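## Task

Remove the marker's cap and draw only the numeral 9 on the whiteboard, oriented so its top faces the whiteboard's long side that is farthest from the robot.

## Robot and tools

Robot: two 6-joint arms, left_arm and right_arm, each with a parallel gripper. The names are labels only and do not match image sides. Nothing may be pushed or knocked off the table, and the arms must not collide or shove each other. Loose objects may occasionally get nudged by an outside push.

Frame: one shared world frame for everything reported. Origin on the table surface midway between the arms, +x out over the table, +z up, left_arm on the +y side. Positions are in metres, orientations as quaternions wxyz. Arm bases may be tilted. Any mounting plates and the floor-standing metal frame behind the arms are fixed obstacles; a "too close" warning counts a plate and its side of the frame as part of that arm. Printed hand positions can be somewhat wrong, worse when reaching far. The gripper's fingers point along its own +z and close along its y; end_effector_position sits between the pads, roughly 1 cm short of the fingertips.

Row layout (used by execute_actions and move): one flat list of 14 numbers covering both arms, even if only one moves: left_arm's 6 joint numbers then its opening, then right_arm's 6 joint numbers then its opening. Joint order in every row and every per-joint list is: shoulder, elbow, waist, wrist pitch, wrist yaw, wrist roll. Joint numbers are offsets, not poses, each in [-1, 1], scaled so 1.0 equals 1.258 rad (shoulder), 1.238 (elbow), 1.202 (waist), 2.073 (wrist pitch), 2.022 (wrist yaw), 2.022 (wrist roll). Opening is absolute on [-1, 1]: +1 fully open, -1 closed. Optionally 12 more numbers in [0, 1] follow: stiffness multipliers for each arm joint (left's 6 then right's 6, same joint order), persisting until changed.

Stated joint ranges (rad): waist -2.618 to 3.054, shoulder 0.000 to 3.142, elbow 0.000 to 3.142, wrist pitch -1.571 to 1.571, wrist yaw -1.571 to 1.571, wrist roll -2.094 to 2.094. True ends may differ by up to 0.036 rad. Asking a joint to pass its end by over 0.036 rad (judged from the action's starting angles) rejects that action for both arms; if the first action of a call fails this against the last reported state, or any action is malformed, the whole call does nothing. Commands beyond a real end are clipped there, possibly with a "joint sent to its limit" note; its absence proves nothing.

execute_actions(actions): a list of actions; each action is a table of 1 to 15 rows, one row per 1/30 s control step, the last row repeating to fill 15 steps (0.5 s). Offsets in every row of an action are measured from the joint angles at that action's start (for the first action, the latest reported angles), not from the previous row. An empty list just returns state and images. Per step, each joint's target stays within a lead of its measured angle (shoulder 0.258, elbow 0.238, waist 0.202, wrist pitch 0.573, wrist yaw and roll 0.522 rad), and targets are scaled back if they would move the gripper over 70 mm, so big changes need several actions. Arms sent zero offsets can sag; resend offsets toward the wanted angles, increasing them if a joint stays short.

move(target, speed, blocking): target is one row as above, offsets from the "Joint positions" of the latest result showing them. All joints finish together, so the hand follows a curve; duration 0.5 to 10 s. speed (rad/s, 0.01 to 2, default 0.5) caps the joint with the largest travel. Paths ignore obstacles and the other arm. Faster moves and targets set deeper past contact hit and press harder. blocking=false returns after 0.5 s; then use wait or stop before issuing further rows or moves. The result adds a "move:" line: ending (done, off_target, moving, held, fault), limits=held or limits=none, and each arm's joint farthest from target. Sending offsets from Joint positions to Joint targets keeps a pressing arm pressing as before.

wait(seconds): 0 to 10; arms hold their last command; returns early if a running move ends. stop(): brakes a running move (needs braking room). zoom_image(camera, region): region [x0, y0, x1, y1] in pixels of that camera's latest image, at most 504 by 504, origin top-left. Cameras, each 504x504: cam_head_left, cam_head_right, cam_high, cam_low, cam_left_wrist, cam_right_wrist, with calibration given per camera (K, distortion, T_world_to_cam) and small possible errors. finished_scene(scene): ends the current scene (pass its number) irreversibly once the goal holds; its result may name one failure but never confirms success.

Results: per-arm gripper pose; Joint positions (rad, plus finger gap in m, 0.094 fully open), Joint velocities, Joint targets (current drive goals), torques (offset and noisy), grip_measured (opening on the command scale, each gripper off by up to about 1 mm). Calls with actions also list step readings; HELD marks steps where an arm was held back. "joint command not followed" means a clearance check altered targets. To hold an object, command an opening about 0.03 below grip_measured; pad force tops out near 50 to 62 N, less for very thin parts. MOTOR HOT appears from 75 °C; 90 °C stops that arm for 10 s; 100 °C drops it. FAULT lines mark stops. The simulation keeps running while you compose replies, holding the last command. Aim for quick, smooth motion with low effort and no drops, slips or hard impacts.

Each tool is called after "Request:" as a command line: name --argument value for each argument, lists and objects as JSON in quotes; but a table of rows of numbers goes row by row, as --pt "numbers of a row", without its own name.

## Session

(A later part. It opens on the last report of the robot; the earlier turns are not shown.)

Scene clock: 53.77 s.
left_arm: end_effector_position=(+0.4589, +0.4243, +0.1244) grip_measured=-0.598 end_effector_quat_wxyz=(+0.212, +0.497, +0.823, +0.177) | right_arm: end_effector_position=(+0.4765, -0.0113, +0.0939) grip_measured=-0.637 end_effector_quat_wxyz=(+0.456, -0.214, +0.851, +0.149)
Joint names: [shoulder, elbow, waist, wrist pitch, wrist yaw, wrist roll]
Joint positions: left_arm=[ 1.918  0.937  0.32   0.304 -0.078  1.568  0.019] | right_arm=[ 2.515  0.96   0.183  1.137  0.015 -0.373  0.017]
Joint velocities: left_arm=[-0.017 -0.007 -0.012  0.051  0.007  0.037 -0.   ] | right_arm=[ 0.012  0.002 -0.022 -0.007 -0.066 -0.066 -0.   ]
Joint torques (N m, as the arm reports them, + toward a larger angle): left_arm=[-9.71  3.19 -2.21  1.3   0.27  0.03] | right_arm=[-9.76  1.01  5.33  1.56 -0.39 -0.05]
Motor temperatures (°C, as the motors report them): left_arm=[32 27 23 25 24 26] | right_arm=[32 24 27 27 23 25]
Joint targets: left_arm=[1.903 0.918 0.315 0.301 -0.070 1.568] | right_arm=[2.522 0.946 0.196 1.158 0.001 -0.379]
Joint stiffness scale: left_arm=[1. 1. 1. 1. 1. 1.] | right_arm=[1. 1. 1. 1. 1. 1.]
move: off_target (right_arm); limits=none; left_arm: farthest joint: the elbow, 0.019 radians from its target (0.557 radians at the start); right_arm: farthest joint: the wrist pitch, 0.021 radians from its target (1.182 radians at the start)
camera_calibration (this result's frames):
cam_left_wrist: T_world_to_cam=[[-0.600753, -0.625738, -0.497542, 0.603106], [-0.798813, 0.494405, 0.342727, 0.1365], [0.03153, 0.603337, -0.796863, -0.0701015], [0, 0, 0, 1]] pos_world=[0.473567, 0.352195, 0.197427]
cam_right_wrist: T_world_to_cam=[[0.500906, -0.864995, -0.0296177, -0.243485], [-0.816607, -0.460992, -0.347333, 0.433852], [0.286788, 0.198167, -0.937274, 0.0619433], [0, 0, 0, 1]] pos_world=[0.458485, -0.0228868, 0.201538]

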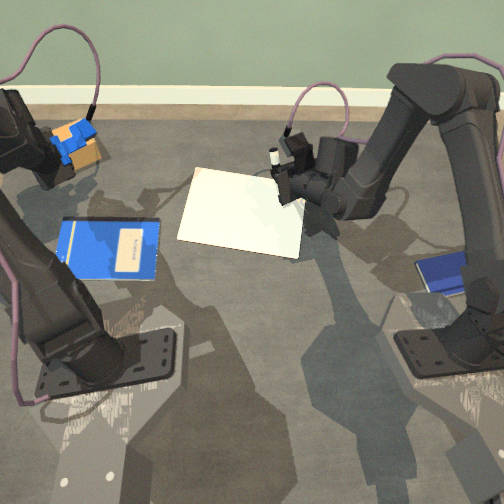

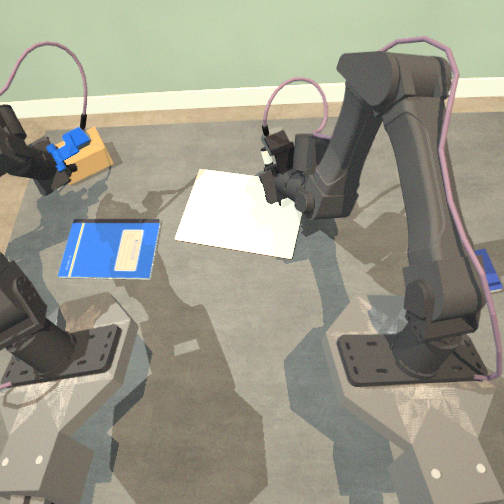

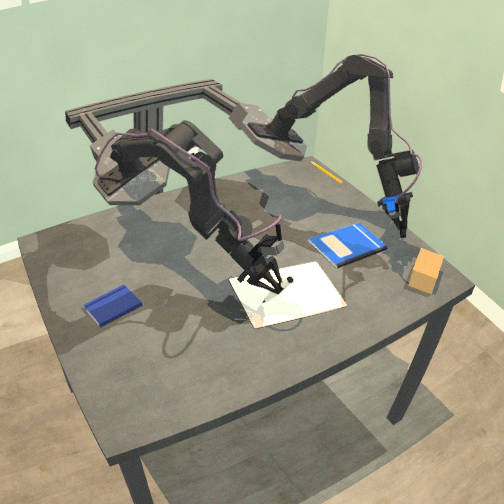

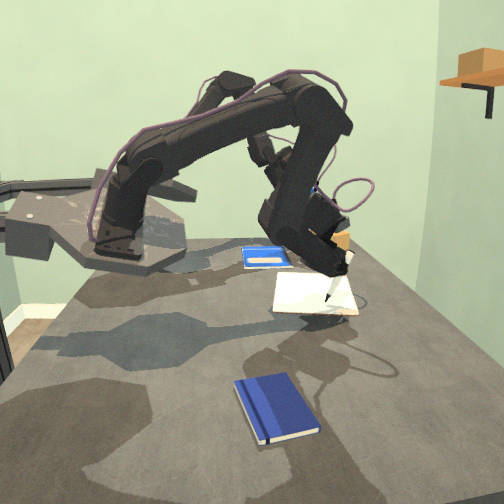

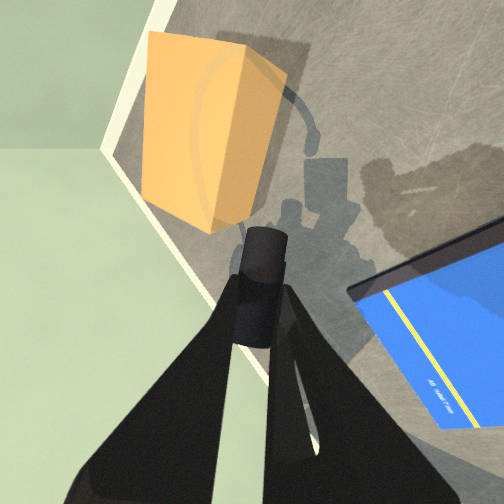

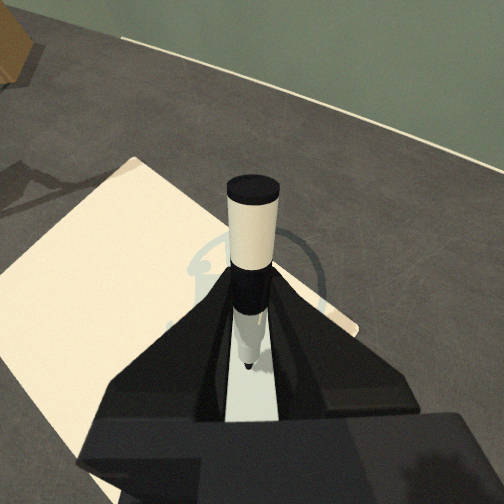

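Request:
move --target '[0,0,0,0,0,0,-0.7, 0.085,0.075,-0.015,0.01,-0.007,0,-0.7]' --speed 0.2

Request:
zoom_image --camera "cam_low" --region '[260,220,400,330]'

Scene clock: 55.30 s.
left_arm: end_effector_position=(+0.4589, +0.4244, +0.1244) grip_measured=-0.598 end_effector_quat_wxyz=(+0.212, +0.497, +0.823, +0.177) | right_arm: end_effector_position=(+0.4849, -0.0062, +0.0787) grip_measured=-0.637 end_effector_quat_wxyz=(+0.467, -0.209, +0.846, +0.149)
Joint names: [shoulder, elbow, waist, wrist pitch, wrist yaw, wrist roll]
Joint positions: left_arm=[ 1.918  0.937  0.32   0.304 -0.078  1.568  0.019] | right_arm=[ 2.596  1.034  0.172  1.169  0.003 -0.374  0.017]
Joint velocities: left_arm=[ 0.002 -0.012 -0.002 -0.022  0.007  0.051 -0.   ] | right_arm=[-0.012  0.012  0.002 -0.066 -0.007 -0.081  0.001]
Joint torques (N m, as the arm reports them, + toward a larger angle): left_arm=[-8.75  4.5  -1.91  1.34  0.19  0.01] | right_arm=[-8.46  3.79  3.55  1.26 -0.26  0.02]
Motor temperatures (°C, as the motors report them): left_arm=[31 27 23 25 24 26] | right_arm=[32 24 27 28 23 25]
Joint targets: left_arm=[1.918 0.937 0.320 0.304 -0.078 1.568] | right_arm=[2.622 1.053 0.165 1.158 0.001 -0.373]
Joint stiffness scale: left_arm=[1. 1. 1. 1. 1. 1.] | right_arm=[1. 1. 1. 1. 1. 1.]
move: off_target (right_arm); limits=none; left_arm: farthest joint: the waist, 0.000 radians from its target (0.000 radians at the start); right_arm: farthest joint: the shoulder, 0.026 radians from its target (0.107 radians at the start)
camera_calibration (this result's frames):
cam_left_wrist: T_world_to_cam=[[-0.600681, -0.625685, -0.497695, 0.603101], [-0.798887, 0.493904, 0.343276, 0.136581], [0.0310309, 0.603802, -0.79653, -0.0702009], [0, 0, 0, 1]] pos_world=[0.473562, 0.35228, 0.197358]
cam_right_wrist: T_world_to_cam=[[0.493603, -0.869202, -0.0290674, -0.240276], [-0.813638, -0.449728, -0.368427, 0.438085], [0.307165, 0.205507, -0.929202, 0.0337076], [0, 0, 0, 1]] pos_world=[0.46469, -0.0187557, 0.185739]

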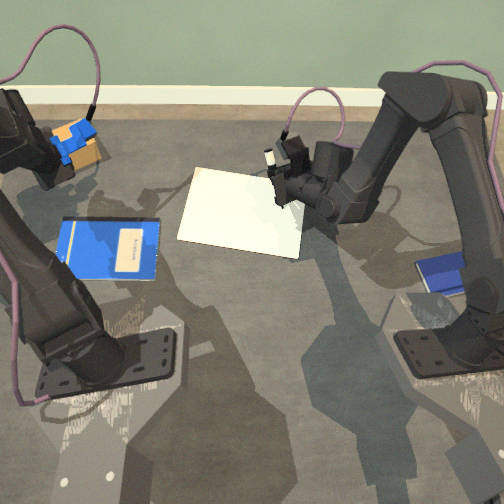

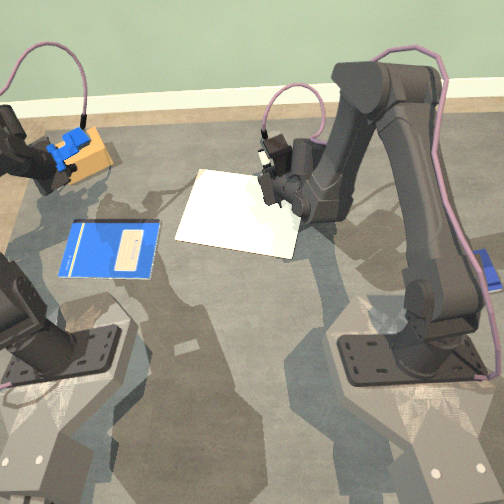

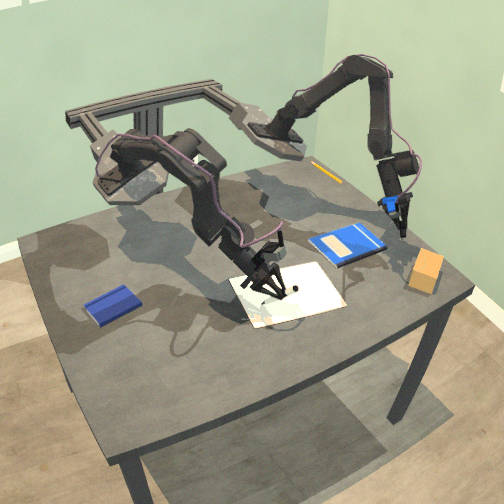

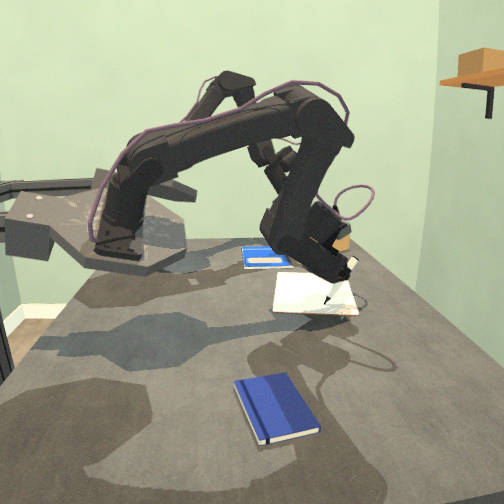

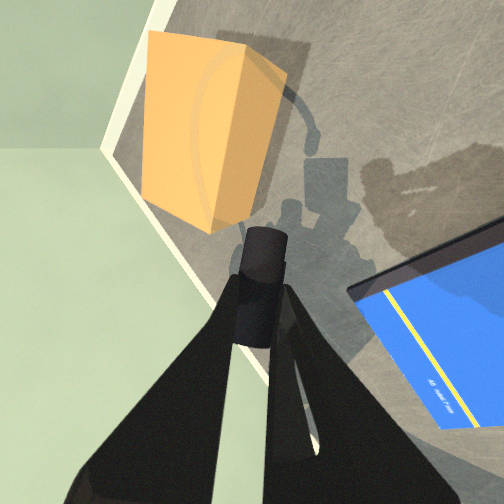

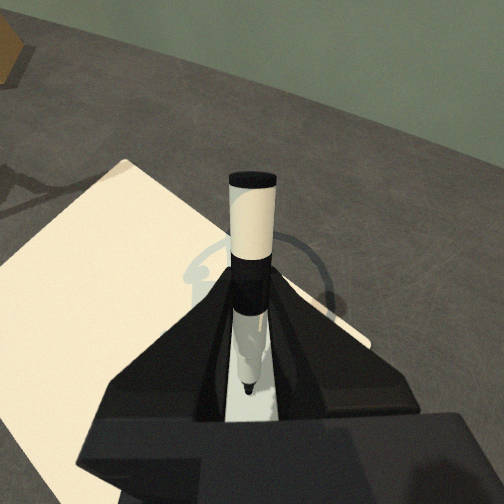

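Region (260, 220, 400, 330) of cam_low's 504x504 image, scaled by 3.600, with more detail than that image has; it fills the top 396 rows of this view, and the rest is white.

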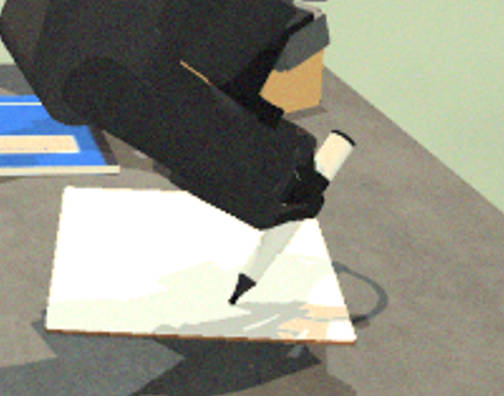

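Request:
move --target '[0,0,0,0,0,0,-0.7, -0.07,0,0,0.08,0,0,-0.75]' --speed 0.3

Request:
move --target '[0,0,0,0,0,0,-0.7, 0.085,-0.1,0.02,0.075,0,0,-0.75]' --speed 0.3

Request:
zoom_image --camera "cam_low" --region '[260,220,400,330]'

Scene clock: 57.20 s.
left_arm: end_effector_position=(+0.4588, +0.4245, +0.1243) grip_measured=-0.598 end_effector_quat_wxyz=(+0.211, +0.497, +0.823, +0.177) | right_arm: end_effector_position=(+0.5241, -0.0179, +0.1360) grip_measured=-0.637 end_effector_quat_wxyz=(+0.553, -0.175, +0.803, +0.135)
Joint names: [shoulder, elbow, waist, wrist pitch, wrist yaw, wrist roll]
Joint positions: left_arm=[ 1.918  0.937  0.32   0.304 -0.079  1.568  0.019] | right_arm=[ 2.534  1.034  0.172  1.314  0.007 -0.374  0.017]
Joint velocities: left_arm=[ 0.002 -0.007  0.017  0.037 -0.066  0.095  0.   ] | right_arm=[-0.007  0.012 -0.002 -0.007 -0.081 -0.007  0.   ]
Joint torques (N m, as the arm reports them, + toward a larger angle): left_arm=[-8.74  4.48 -1.9   1.35  0.18  0.03] | right_arm=[-12.93   2.67   4.2    1.7   -0.28   0.01]
Motor temperatures (°C, as the motors report them): left_arm=[31 27 23 25 24 26] | right_arm=[32 24 27 28 23 25]
Joint targets: left_arm=[1.918 0.937 0.320 0.304 -0.078 1.568] | right_arm=[2.508 1.034 0.172 1.335 0.003 -0.374]
Joint stiffness scale: left_arm=[1. 1. 1. 1. 1. 1.] | right_arm=[1. 1. 1. 1. 1. 1.]
move: off_target (right_arm); limits=none; left_arm: farthest joint: the wrist yaw, 0.001 radians from its target (0.000 radians at the start); right_arm: farthest joint: the shoulder, 0.026 radians from its target (0.088 radians at the start)
camera_calibration (this result's frames):
cam_left_wrist: T_world_to_cam=[[-0.600608, -0.625633, -0.497849, 0.603095], [-0.79896, 0.493403, 0.343825, 0.136663], [0.0305318, 0.604265, -0.796198, -0.0703003], [0, 0, 0, 1]] pos_world=[0.473558, 0.352366, 0.197289]
cam_right_wrist: T_world_to_cam=[[0.425981, -0.904723, 0.00393832, -0.237797], [-0.762801, -0.361492, -0.536151, 0.483554], [0.486492, 0.225386, -0.844113, -0.0278607], [0, 0, 0, 1]] pos_world=[0.483706, -0.0340603, 0.236677]

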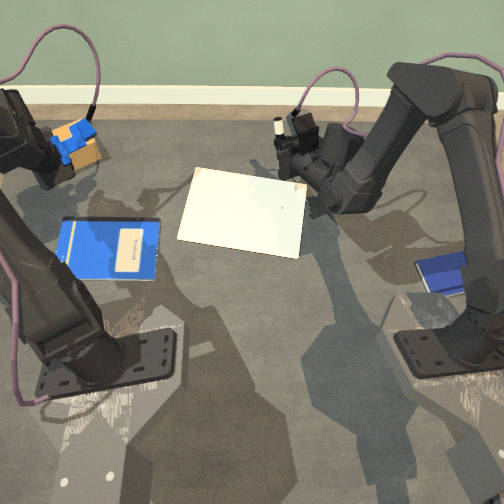

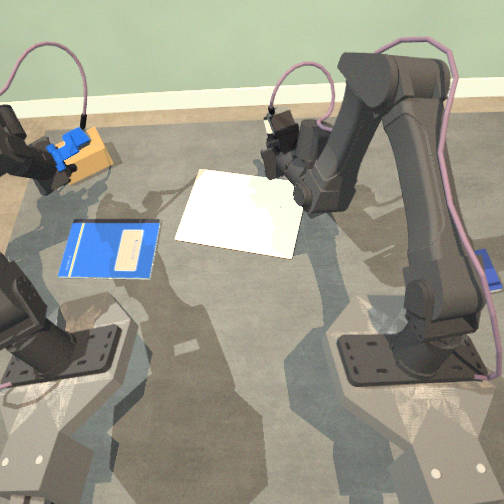

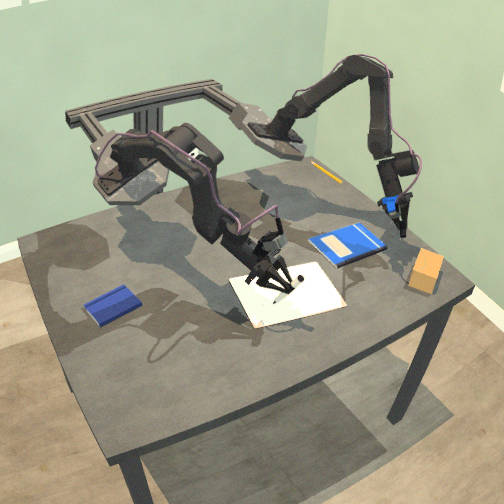

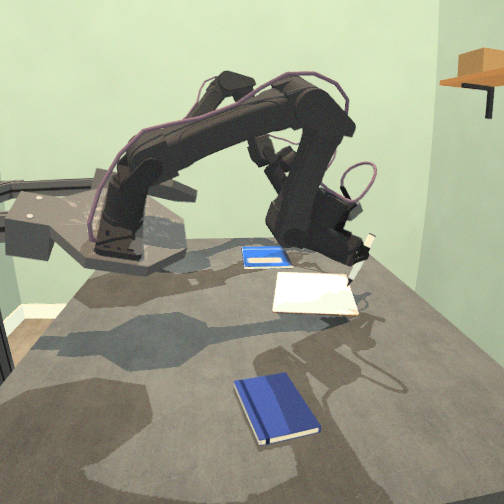

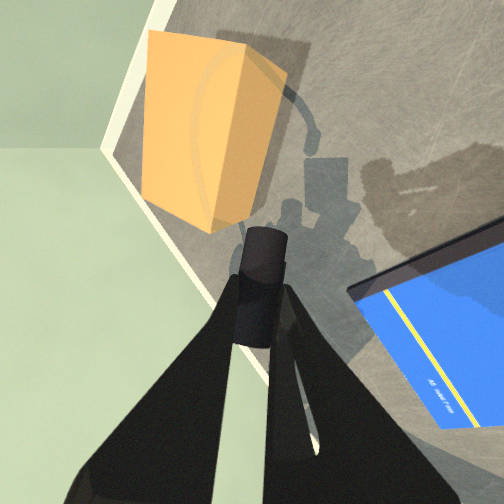

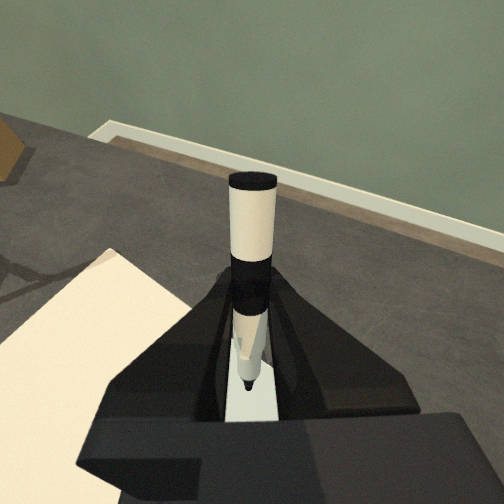

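Scene clock: 58.47 s.
left_arm: end_effector_position=(+0.4587, +0.4246, +0.1243) grip_measured=-0.598 end_effector_quat_wxyz=(+0.211, +0.497, +0.823, +0.178) | right_arm: end_effector_position=(+0.4683, -0.0159, +0.0965) grip_measured=-0.637 end_effector_quat_wxyz=(+0.521, -0.190, +0.820, +0.141)
Joint names: [shoulder, elbow, waist, wrist pitch, wrist yaw, wrist roll]
Joint positions: left_arm=[ 1.918  0.937  0.32   0.304 -0.08   1.568  0.019] | right_arm=[ 2.636  0.923  0.18   1.448  0.01  -0.374  0.017]
Joint velocities: left_arm=[-0.012  0.017  0.002 -0.051 -0.037 -0.022 -0.   ] | right_arm=[-0.007 -0.007 -0.012 -0.051 -0.007 -0.037  0.   ]
Joint torques (N m, as the arm reports them, + toward a larger angle): left_arm=[-8.72  4.51 -1.95  1.34  0.18  0.03] | right_arm=[-9.6   0.29  5.5   1.68 -0.27  0.01]
Motor temperatures (°C, as the motors report them): left_arm=[31 27 23 25 24 26] | right_arm=[32 24 27 28 23 25]
Joint targets: left_arm=[1.918 0.937 0.320 0.304 -0.079 1.568] | right_arm=[2.641 0.910 0.196 1.469 0.006 -0.374]
Joint stiffness scale: left_arm=[1. 1. 1. 1. 1. 1.] | right_arm=[1. 1. 1. 1. 1. 1.]
move: off_target (right_arm); limits=none; left_arm: farthest joint: the wrist yaw, 0.001 radians from its target (0.000 radians at the start); right_arm: farthest joint: the wrist pitch, 0.022 radians from its target (0.156 radians at the start)
camera_calibration (this result's frames):
cam_left_wrist: T_world_to_cam=[[-0.600536, -0.62558, -0.498002, 0.603089], [-0.799034, 0.492902, 0.344374, 0.136744], [0.0300326, 0.604729, -0.795865, -0.0703996], [0, 0, 0, 1]] pos_world=[0.473554, 0.352452, 0.19722]
cam_right_wrist: T_world_to_cam=[[0.455518, -0.890206, -0.00604721, -0.224778], [-0.785152, -0.398542, -0.474026, 0.424396], [0.419571, 0.220676, -0.88049, 0.000279252], [0, 0, 0, 1]] pos_world=[0.435488, -0.0310206, 0.200061]

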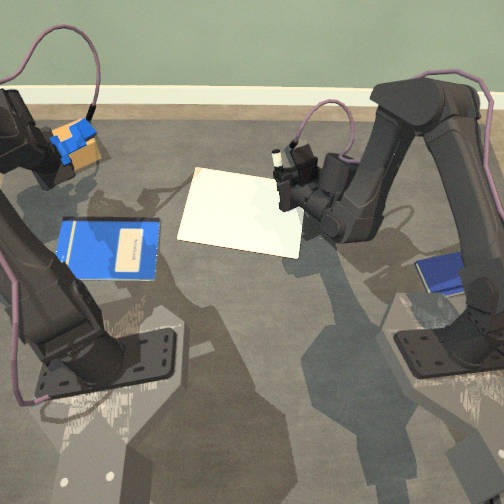

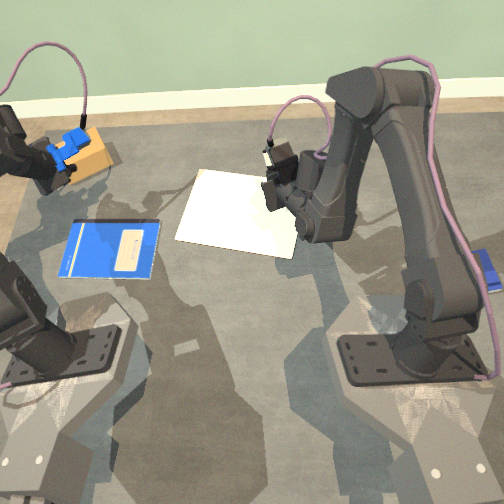

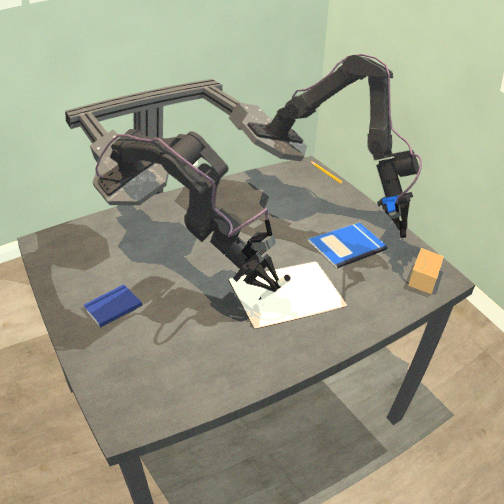

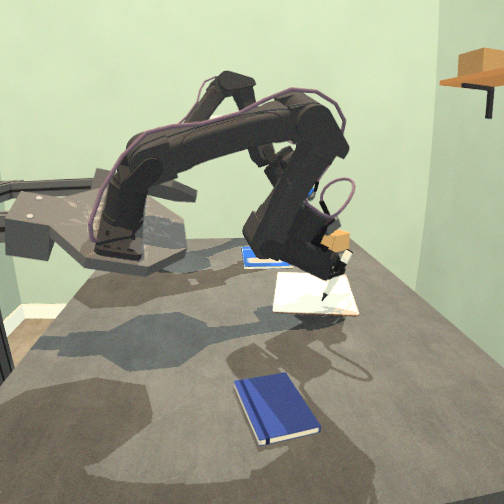

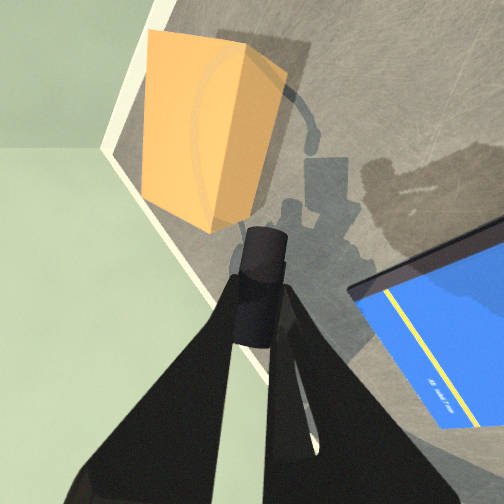

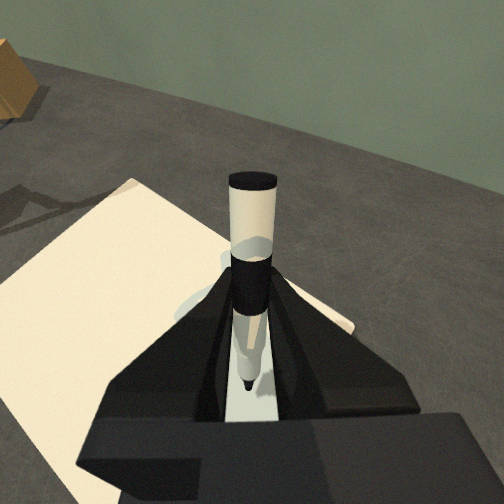

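Region (260, 220, 400, 330) of cam_low's 504x504 image, scaled by 3.600, with more detail than that image has; it fills the top 396 rows of this view, and the rest is white.

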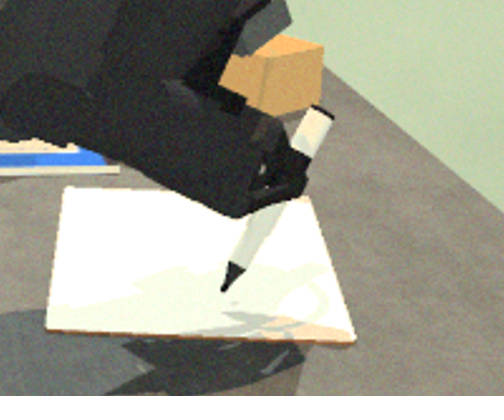

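Request:
move --target '[0,0,0,0,0,0,-0.7, 0.062,0.09,0,0.01,0,0,-0.75]' --speed 0.15

Request:
zoom_image --camera "cam_low" --region '[260,220,400,330]'

Scene clock: 60.23 s.
left_arm: end_effector_position=(+0.4587, +0.4248, +0.1243) grip_measured=-0.598 end_effector_quat_wxyz=(+0.211, +0.497, +0.823, +0.178) | right_arm: end_effector_position=(+0.4811, -0.0086, +0.0873) grip_measured=-0.637 end_effector_quat_wxyz=(+0.533, -0.184, +0.814, +0.138)
Joint names: [shoulder, elbow, waist, wrist pitch, wrist yaw, wrist roll]
Joint positions: left_arm=[ 1.918  0.937  0.32   0.304 -0.081  1.568  0.019] | right_arm=[ 2.699  1.012  0.18   1.452  0.014 -0.374  0.017]
Joint velocities: left_arm=[-0.012 -0.012  0.007 -0.037 -0.007 -0.007  0.   ] | right_arm=[ 0.002 -0.022  0.007 -0.022 -0.022 -0.022 -0.   ]
Joint torques (N m, as the arm reports them, + toward a larger angle): left_arm=[-8.72  4.52 -1.93  1.34  0.19  0.03] | right_arm=[-8.97  3.5   4.16  1.65 -0.26  0.03]
Motor temperatures (°C, as the motors report them): left_arm=[31 27 23 25 24 26] | right_arm=[31 24 27 29 23 25]
Joint targets: left_arm=[1.918 0.937 0.320 0.304 -0.080 1.568] | right_arm=[2.714 1.034 0.180 1.468 0.010 -0.374]
Joint stiffness scale: left_arm=[1. 1. 1. 1. 1. 1.] | right_arm=[1. 1. 1. 1. 1. 1.]
move: off_target (right_arm); limits=none; left_arm: farthest joint: the wrist yaw, 0.001 radians from its target (0.000 radians at the start); right_arm: farthest joint: the elbow, 0.023 radians from its target (0.112 radians at the start)
camera_calibration (this result's frames):
cam_left_wrist: T_world_to_cam=[[-0.600464, -0.625528, -0.498155, 0.603083], [-0.799107, 0.4924, 0.344922, 0.136825], [0.0295333, 0.605192, -0.795531, -0.0704988], [0, 0, 0, 1]] pos_world=[0.47355, 0.352538, 0.197151]
cam_right_wrist: T_world_to_cam=[[0.443009, -0.896517, -0.000666867, -0.218588], [-0.777888, -0.384019, -0.497413, 0.431681], [0.445683, 0.220877, -0.867514, -0.028444], [0, 0, 0, 1]] pos_world=[0.445313, -0.0239115, 0.189903]

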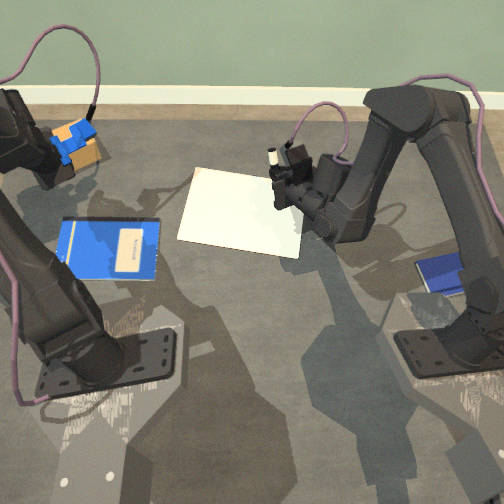

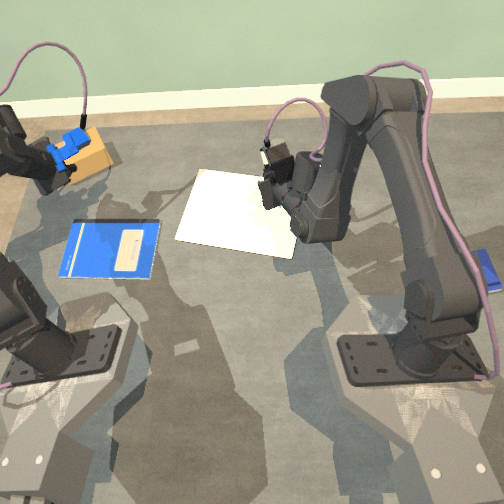

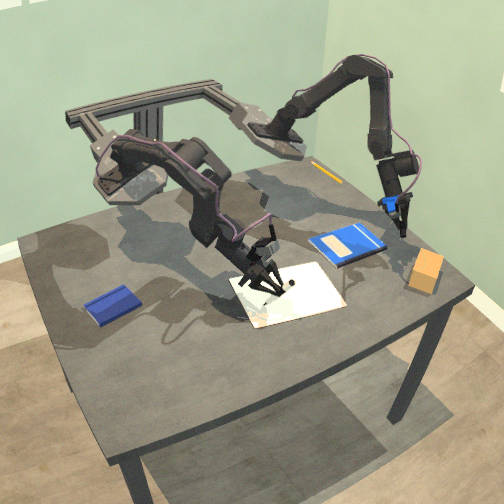

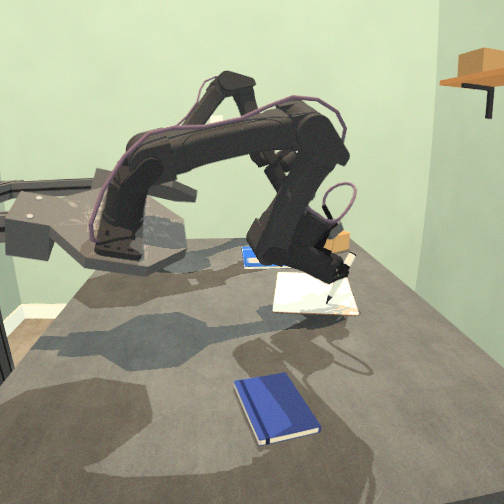

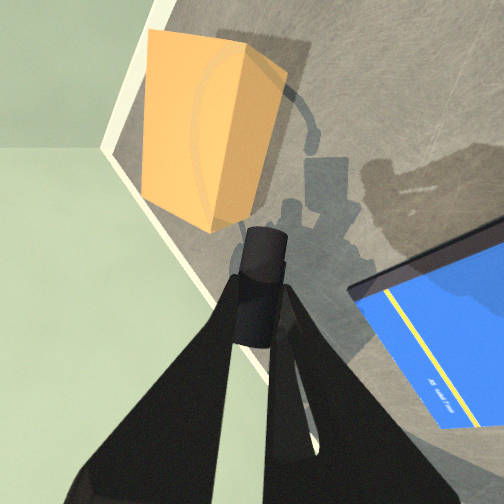

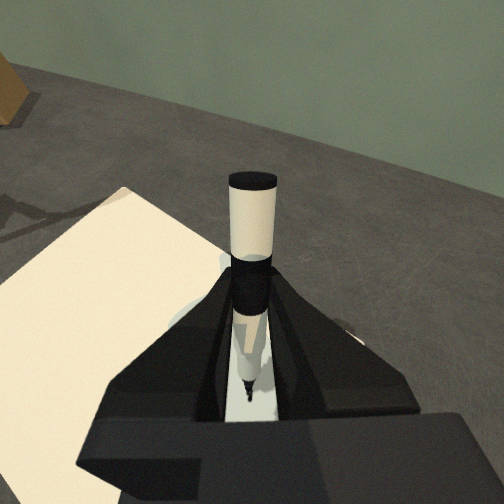

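Region (260, 220, 400, 330) of cam_low's 504x504 image, scaled by 3.600, with more detail than that image has; it fills the top 396 rows of this view, and the rest is white.

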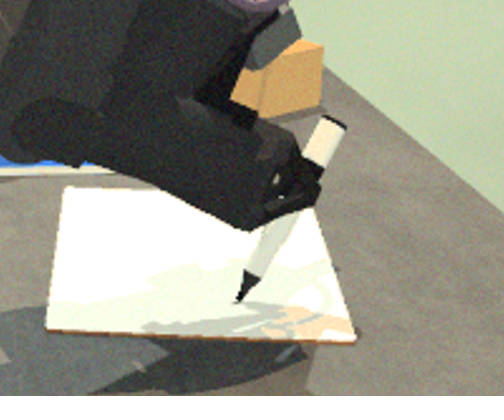

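Request:
move --target '[0,0,0,0,0,0,-0.7, 0.058,0.107,-0.008,0.008,0,0,-0.75]' --speed 0.15

Scene clock: 61.77 s.
left_arm: end_effector_position=(+0.4586, +0.4249, +0.1243) grip_measured=-0.598 end_effector_quat_wxyz=(+0.210, +0.497, +0.823, +0.178) | right_arm: end_effector_position=(+0.5058, -0.0038, +0.0899) grip_measured=-0.637 end_effector_quat_wxyz=(+0.564, -0.169, +0.797, +0.132)
Joint names: [shoulder, elbow, waist, wrist pitch, wrist yaw, wrist roll]
Joint positions: left_arm=[ 1.918  0.937  0.32   0.304 -0.081  1.568  0.019] | right_arm=[ 2.751  1.122  0.176  1.471  0.015 -0.374  0.017]
Joint velocities: left_arm=[ 0.012 -0.007  0.007  0.007  0.051  0.022  0.001] | right_arm=[ 0.002  0.007  0.007 -0.007 -0.007 -0.051 -0.   ]
Joint torques (N m, as the arm reports them, + toward a larger angle): left_arm=[-8.75  4.51 -1.94  1.34  0.18  0.03] | right_arm=[-8.98  3.89  3.83  1.46 -0.25  0.03]
Motor temperatures (°C, as the motors report them): left_arm=[31 27 23 25 24 26] | right_arm=[31 24 27 29 23 25]
Joint targets: left_arm=[1.918 0.937 0.320 0.304 -0.081 1.568] | right_arm=[2.772 1.144 0.170 1.468 0.014 -0.374]
Joint stiffness scale: left_arm=[1. 1. 1. 1. 1. 1.] | right_arm=[1. 1. 1. 1. 1. 1.]
move: off_target (right_arm); limits=none; left_arm: farthest joint: the waist, 0.000 radians from its target (0.000 radians at the start); right_arm: farthest joint: the elbow, 0.022 radians from its target (0.133 radians at the start)
camera_calibration (this result's frames):
cam_left_wrist: T_world_to_cam=[[-0.600391, -0.625475, -0.498308, 0.603078], [-0.799179, 0.491898, 0.34547, 0.136907], [0.029034, 0.605655, -0.795198, -0.070598], [0, 0, 0, 1]] pos_world=[0.473545, 0.352624, 0.197082]
cam_right_wrist: T_world_to_cam=[[0.413425, -0.910494, 0.00900336, -0.211219], [-0.754528, -0.348107, -0.556336, 0.447648], [0.509674, 0.22321, -0.830909, -0.0739216], [0, 0, 0, 1]] pos_world=[0.462762, -0.0199841, 0.189522]

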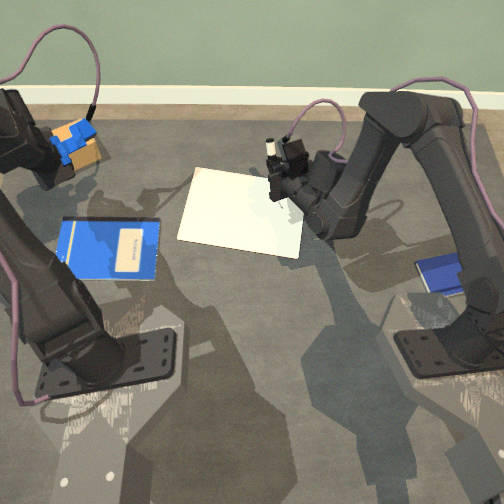

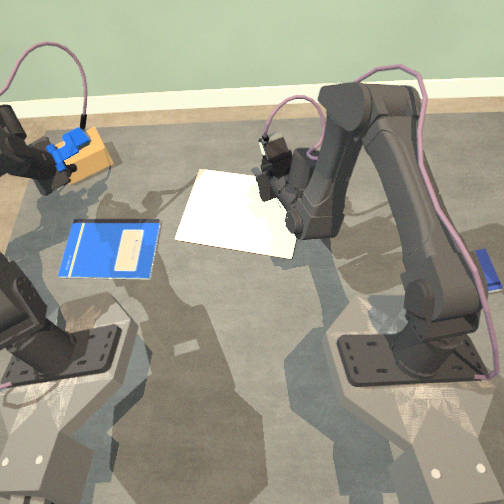

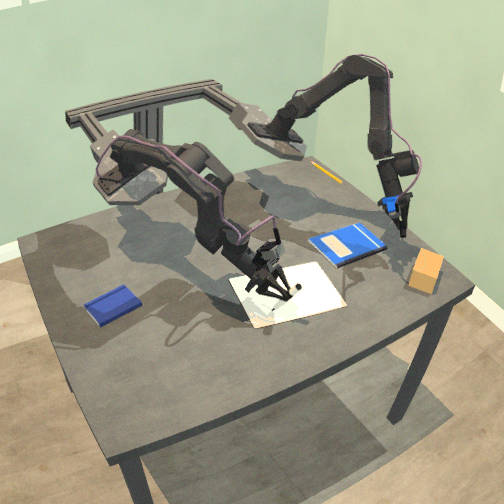

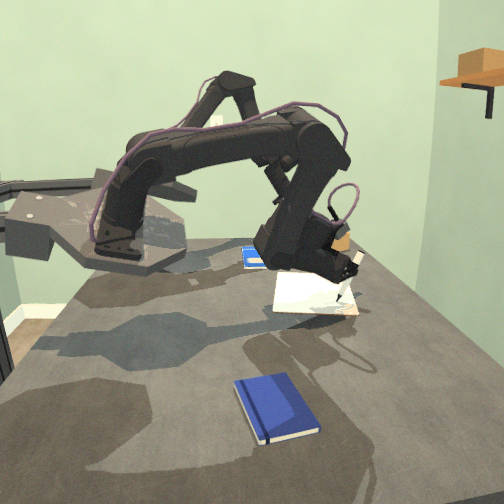

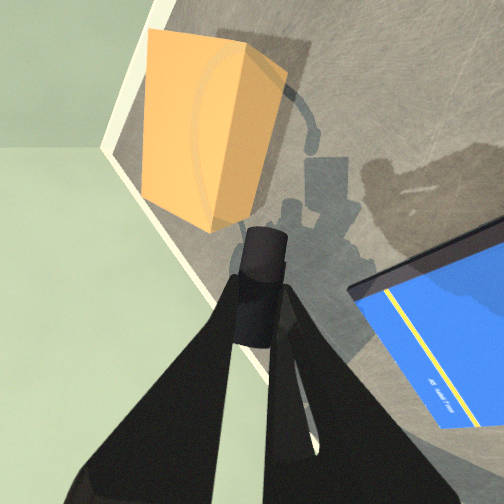

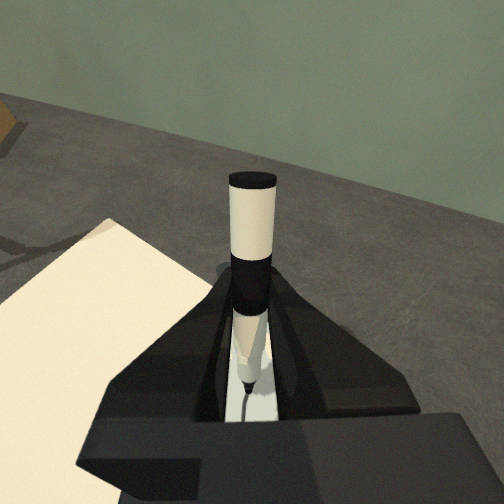

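Request:
move --target '[0,0,0,0,0,0,-0.7, 0.062,0.088,0.042,0,0,0,-0.75]' --speed 0.15

Scene clock: 63.27 s.
left_arm: end_effector_position=(+0.4586, +0.4250, +0.1243) grip_measured=-0.598 end_effector_quat_wxyz=(+0.210, +0.497, +0.823, +0.178) | right_arm: end_effector_position=(+0.5130, +0.0188, +0.0929) grip_measured=-0.637 end_effector_quat_wxyz=(+0.584, -0.171, +0.781, +0.140)
Joint names: [shoulder, elbow, waist, wrist pitch, wrist yaw, wrist roll]
Joint positions: left_arm=[ 1.918  0.937  0.32   0.304 -0.082  1.568  0.019] | right_arm=[ 2.807  1.211  0.211  1.481  0.018 -0.374  0.017]
Joint velocities: left_arm=[-0.007  0.007  0.002  0.051  0.007 -0.022 -0.   ] | right_arm=[ 0.002  0.007  0.002 -0.051 -0.007 -0.037  0.   ]
Joint torques (N m, as the arm reports them, + toward a larger angle): left_arm=[-8.74  4.52 -1.92  1.34  0.18  0.03] | right_arm=[-9.24  4.01  5.99  1.39 -0.26  0.03]
Motor temperatures (°C, as the motors report them): left_arm=[31 27 23 25 24 26] | right_arm=[31 24 27 29 23 25]
Joint targets: left_arm=[1.918 0.937 0.320 0.304 -0.081 1.568] | right_arm=[2.829 1.231 0.227 1.471 0.015 -0.374]
Joint stiffness scale: left_arm=[1. 1. 1. 1. 1. 1.] | right_arm=[1. 1. 1. 1. 1. 1.]
move: off_target (right_arm); limits=none; left_arm: farthest joint: the wrist yaw, 0.001 radians from its target (0.000 radians at the start); right_arm: farthest joint: the shoulder, 0.022 radians from its target (0.078 radians at the start)
camera_calibration (this result's frames):
cam_left_wrist: T_world_to_cam=[[-0.600319, -0.625422, -0.498462, 0.603072], [-0.799251, 0.491395, 0.346018, 0.136988], [0.0285346, 0.606117, -0.794863, -0.0706972], [0, 0, 0, 1]] pos_world=[0.473541, 0.35271, 0.197013]
cam_right_wrist: T_world_to_cam=[[0.424224, -0.905517, 0.0085606, -0.199242], [-0.7233, -0.344515, -0.598454, 0.450447], [0.544859, 0.247687, -0.801111, -0.101492], [0, 0, 0, 1]] pos_world=[0.465631, -0.000092695, 0.189971]

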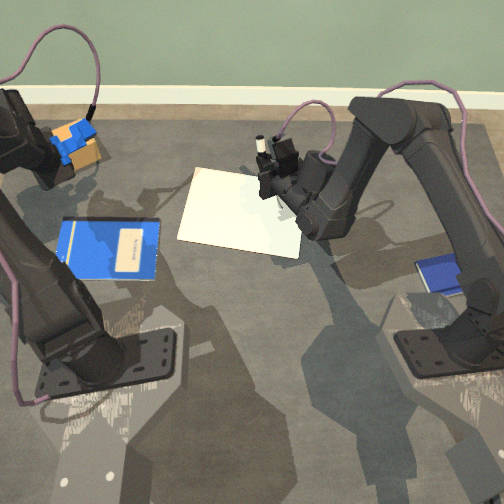

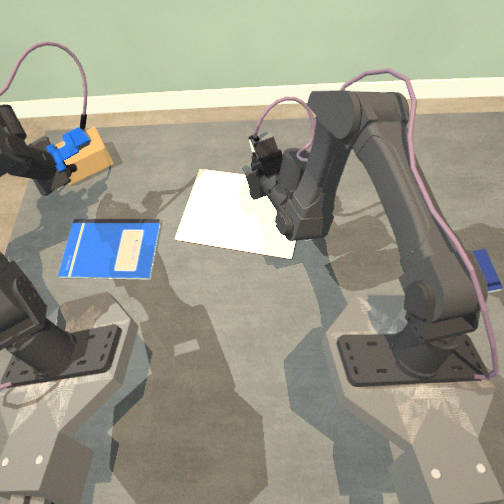

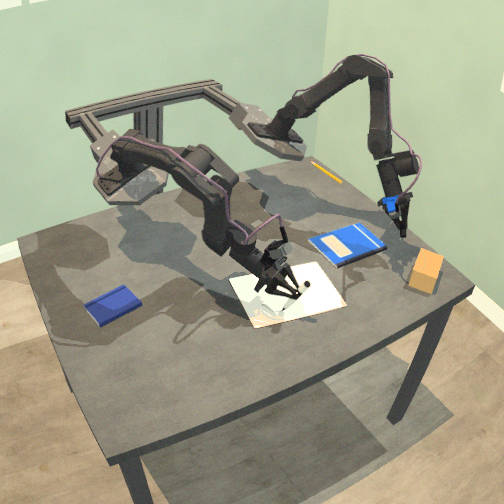

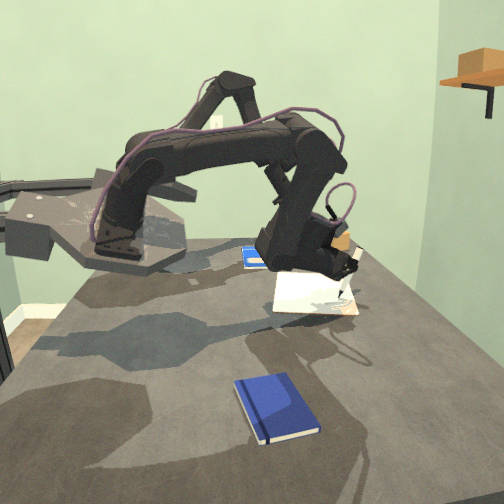

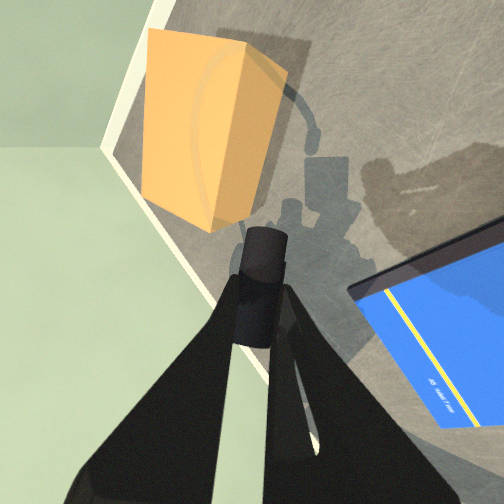

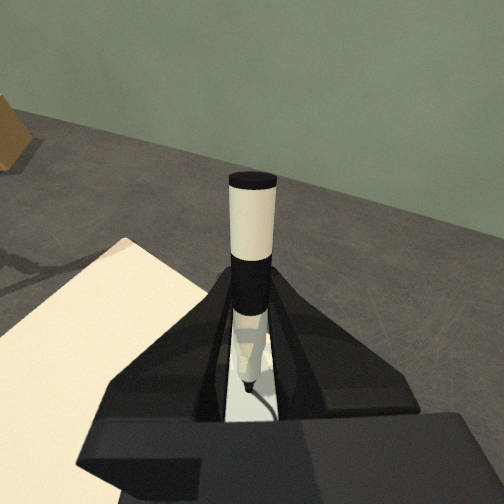

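Request:
move --target '[0,0,0,0,0,0,-0.7, 0.046,0.027,0.053,-0.004,0,0,-0.75]' --speed 0.15

Scene clock: 64.40 s.
left_arm: end_effector_position=(+0.4585, +0.4251, +0.1242) grip_measured=-0.598 end_effector_quat_wxyz=(+0.210, +0.497, +0.823, +0.178) | right_arm: end_effector_position=(+0.4980, +0.0453, +0.0931) grip_measured=-0.637 end_effector_quat_wxyz=(+0.584, -0.186, +0.775, +0.157)
Joint names: [shoulder, elbow, waist, wrist pitch, wrist yaw, wrist roll]
Joint positions: left_arm=[ 1.918  0.937  0.32   0.304 -0.083  1.568  0.019] | right_arm=[ 2.841  1.225  0.261  1.492  0.023 -0.374  0.017]
Joint velocities: left_arm=[ 0.012 -0.017  0.002 -0.007  0.007 -0.007 -0.   ] | right_arm=[-0.002  0.007  0.002  0.095 -0.037  0.022 -0.   ]
Joint torques (N m, as the arm reports them, + toward a larger angle): left_arm=[-8.7   4.53 -1.95  1.34  0.19  0.03] | right_arm=[-9.04  3.82  5.83  1.3  -0.29  0.02]
Motor temperatures (°C, as the motors report them): left_arm=[31 27 23 25 24 26] | right_arm=[31 24 27 29 23 25]
Joint targets: left_arm=[1.918 0.937 0.320 0.304 -0.082 1.568] | right_arm=[2.865 1.244 0.274 1.473 0.018 -0.373]
Joint stiffness scale: left_arm=[1. 1. 1. 1. 1. 1.] | right_arm=[1. 1. 1. 1. 1. 1.]
move: off_target (right_arm); limits=none; left_arm: farthest joint: the wrist yaw, 0.001 radians from its target (0.000 radians at the start); right_arm: farthest joint: the shoulder, 0.024 radians from its target (0.058 radians at the start)
camera_calibration (this result's frames):
cam_left_wrist: T_world_to_cam=[[-0.600283, -0.625396, -0.498538, 0.603069], [-0.799287, 0.491144, 0.346291, 0.137029], [0.0282849, 0.606348, -0.794696, -0.0707467], [0, 0, 0, 1]] pos_world=[0.473539, 0.352753, 0.196979]
cam_right_wrist: T_world_to_cam=[[0.464937, -0.885341, 0.00227783, -0.189492], [-0.703314, -0.370906, -0.606447, 0.440849], [0.537757, 0.280358, -0.795121, -0.0981588], [0, 0, 0, 1]] pos_world=[0.450943, 0.023268, 0.189735]

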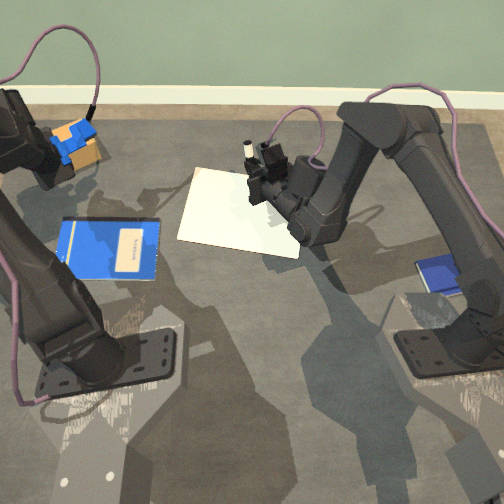

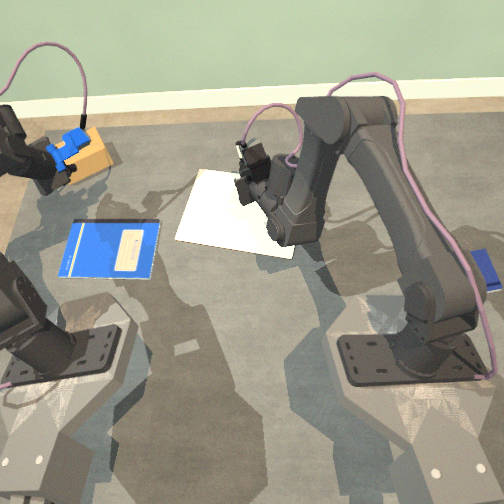

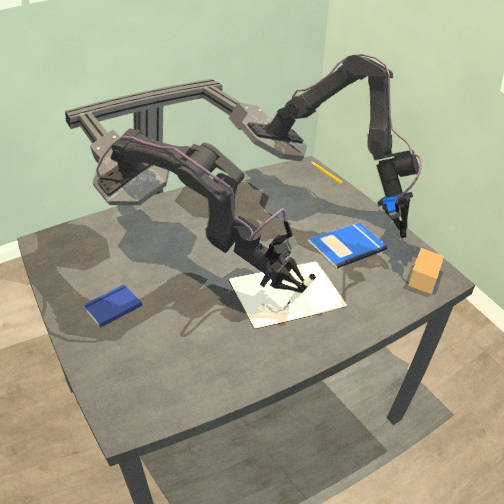

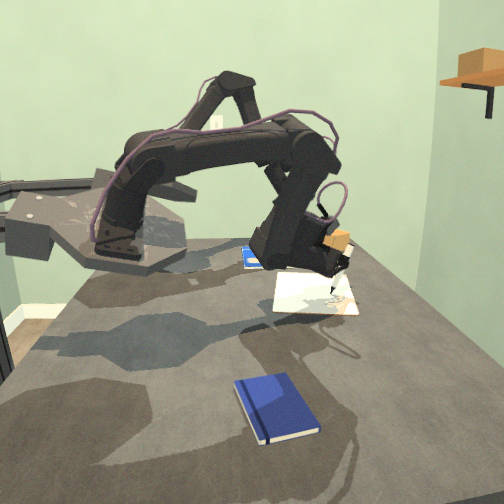

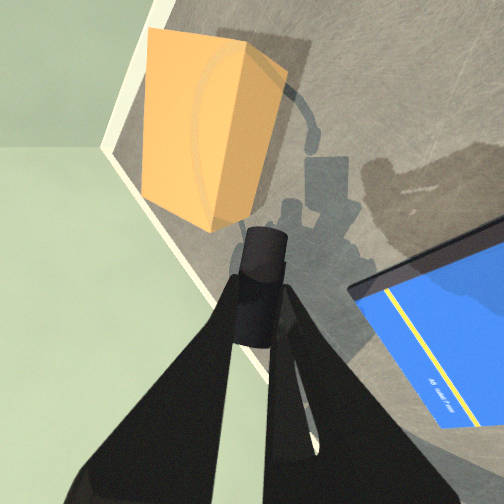

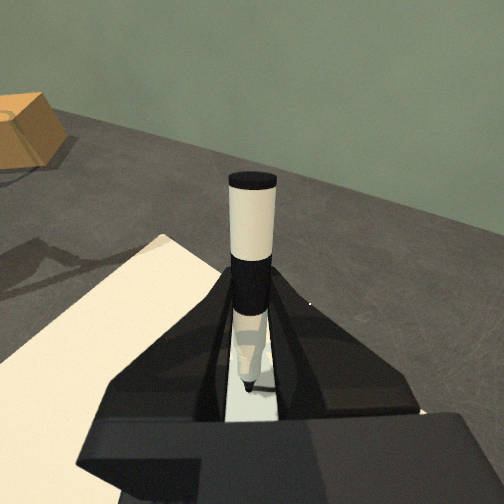

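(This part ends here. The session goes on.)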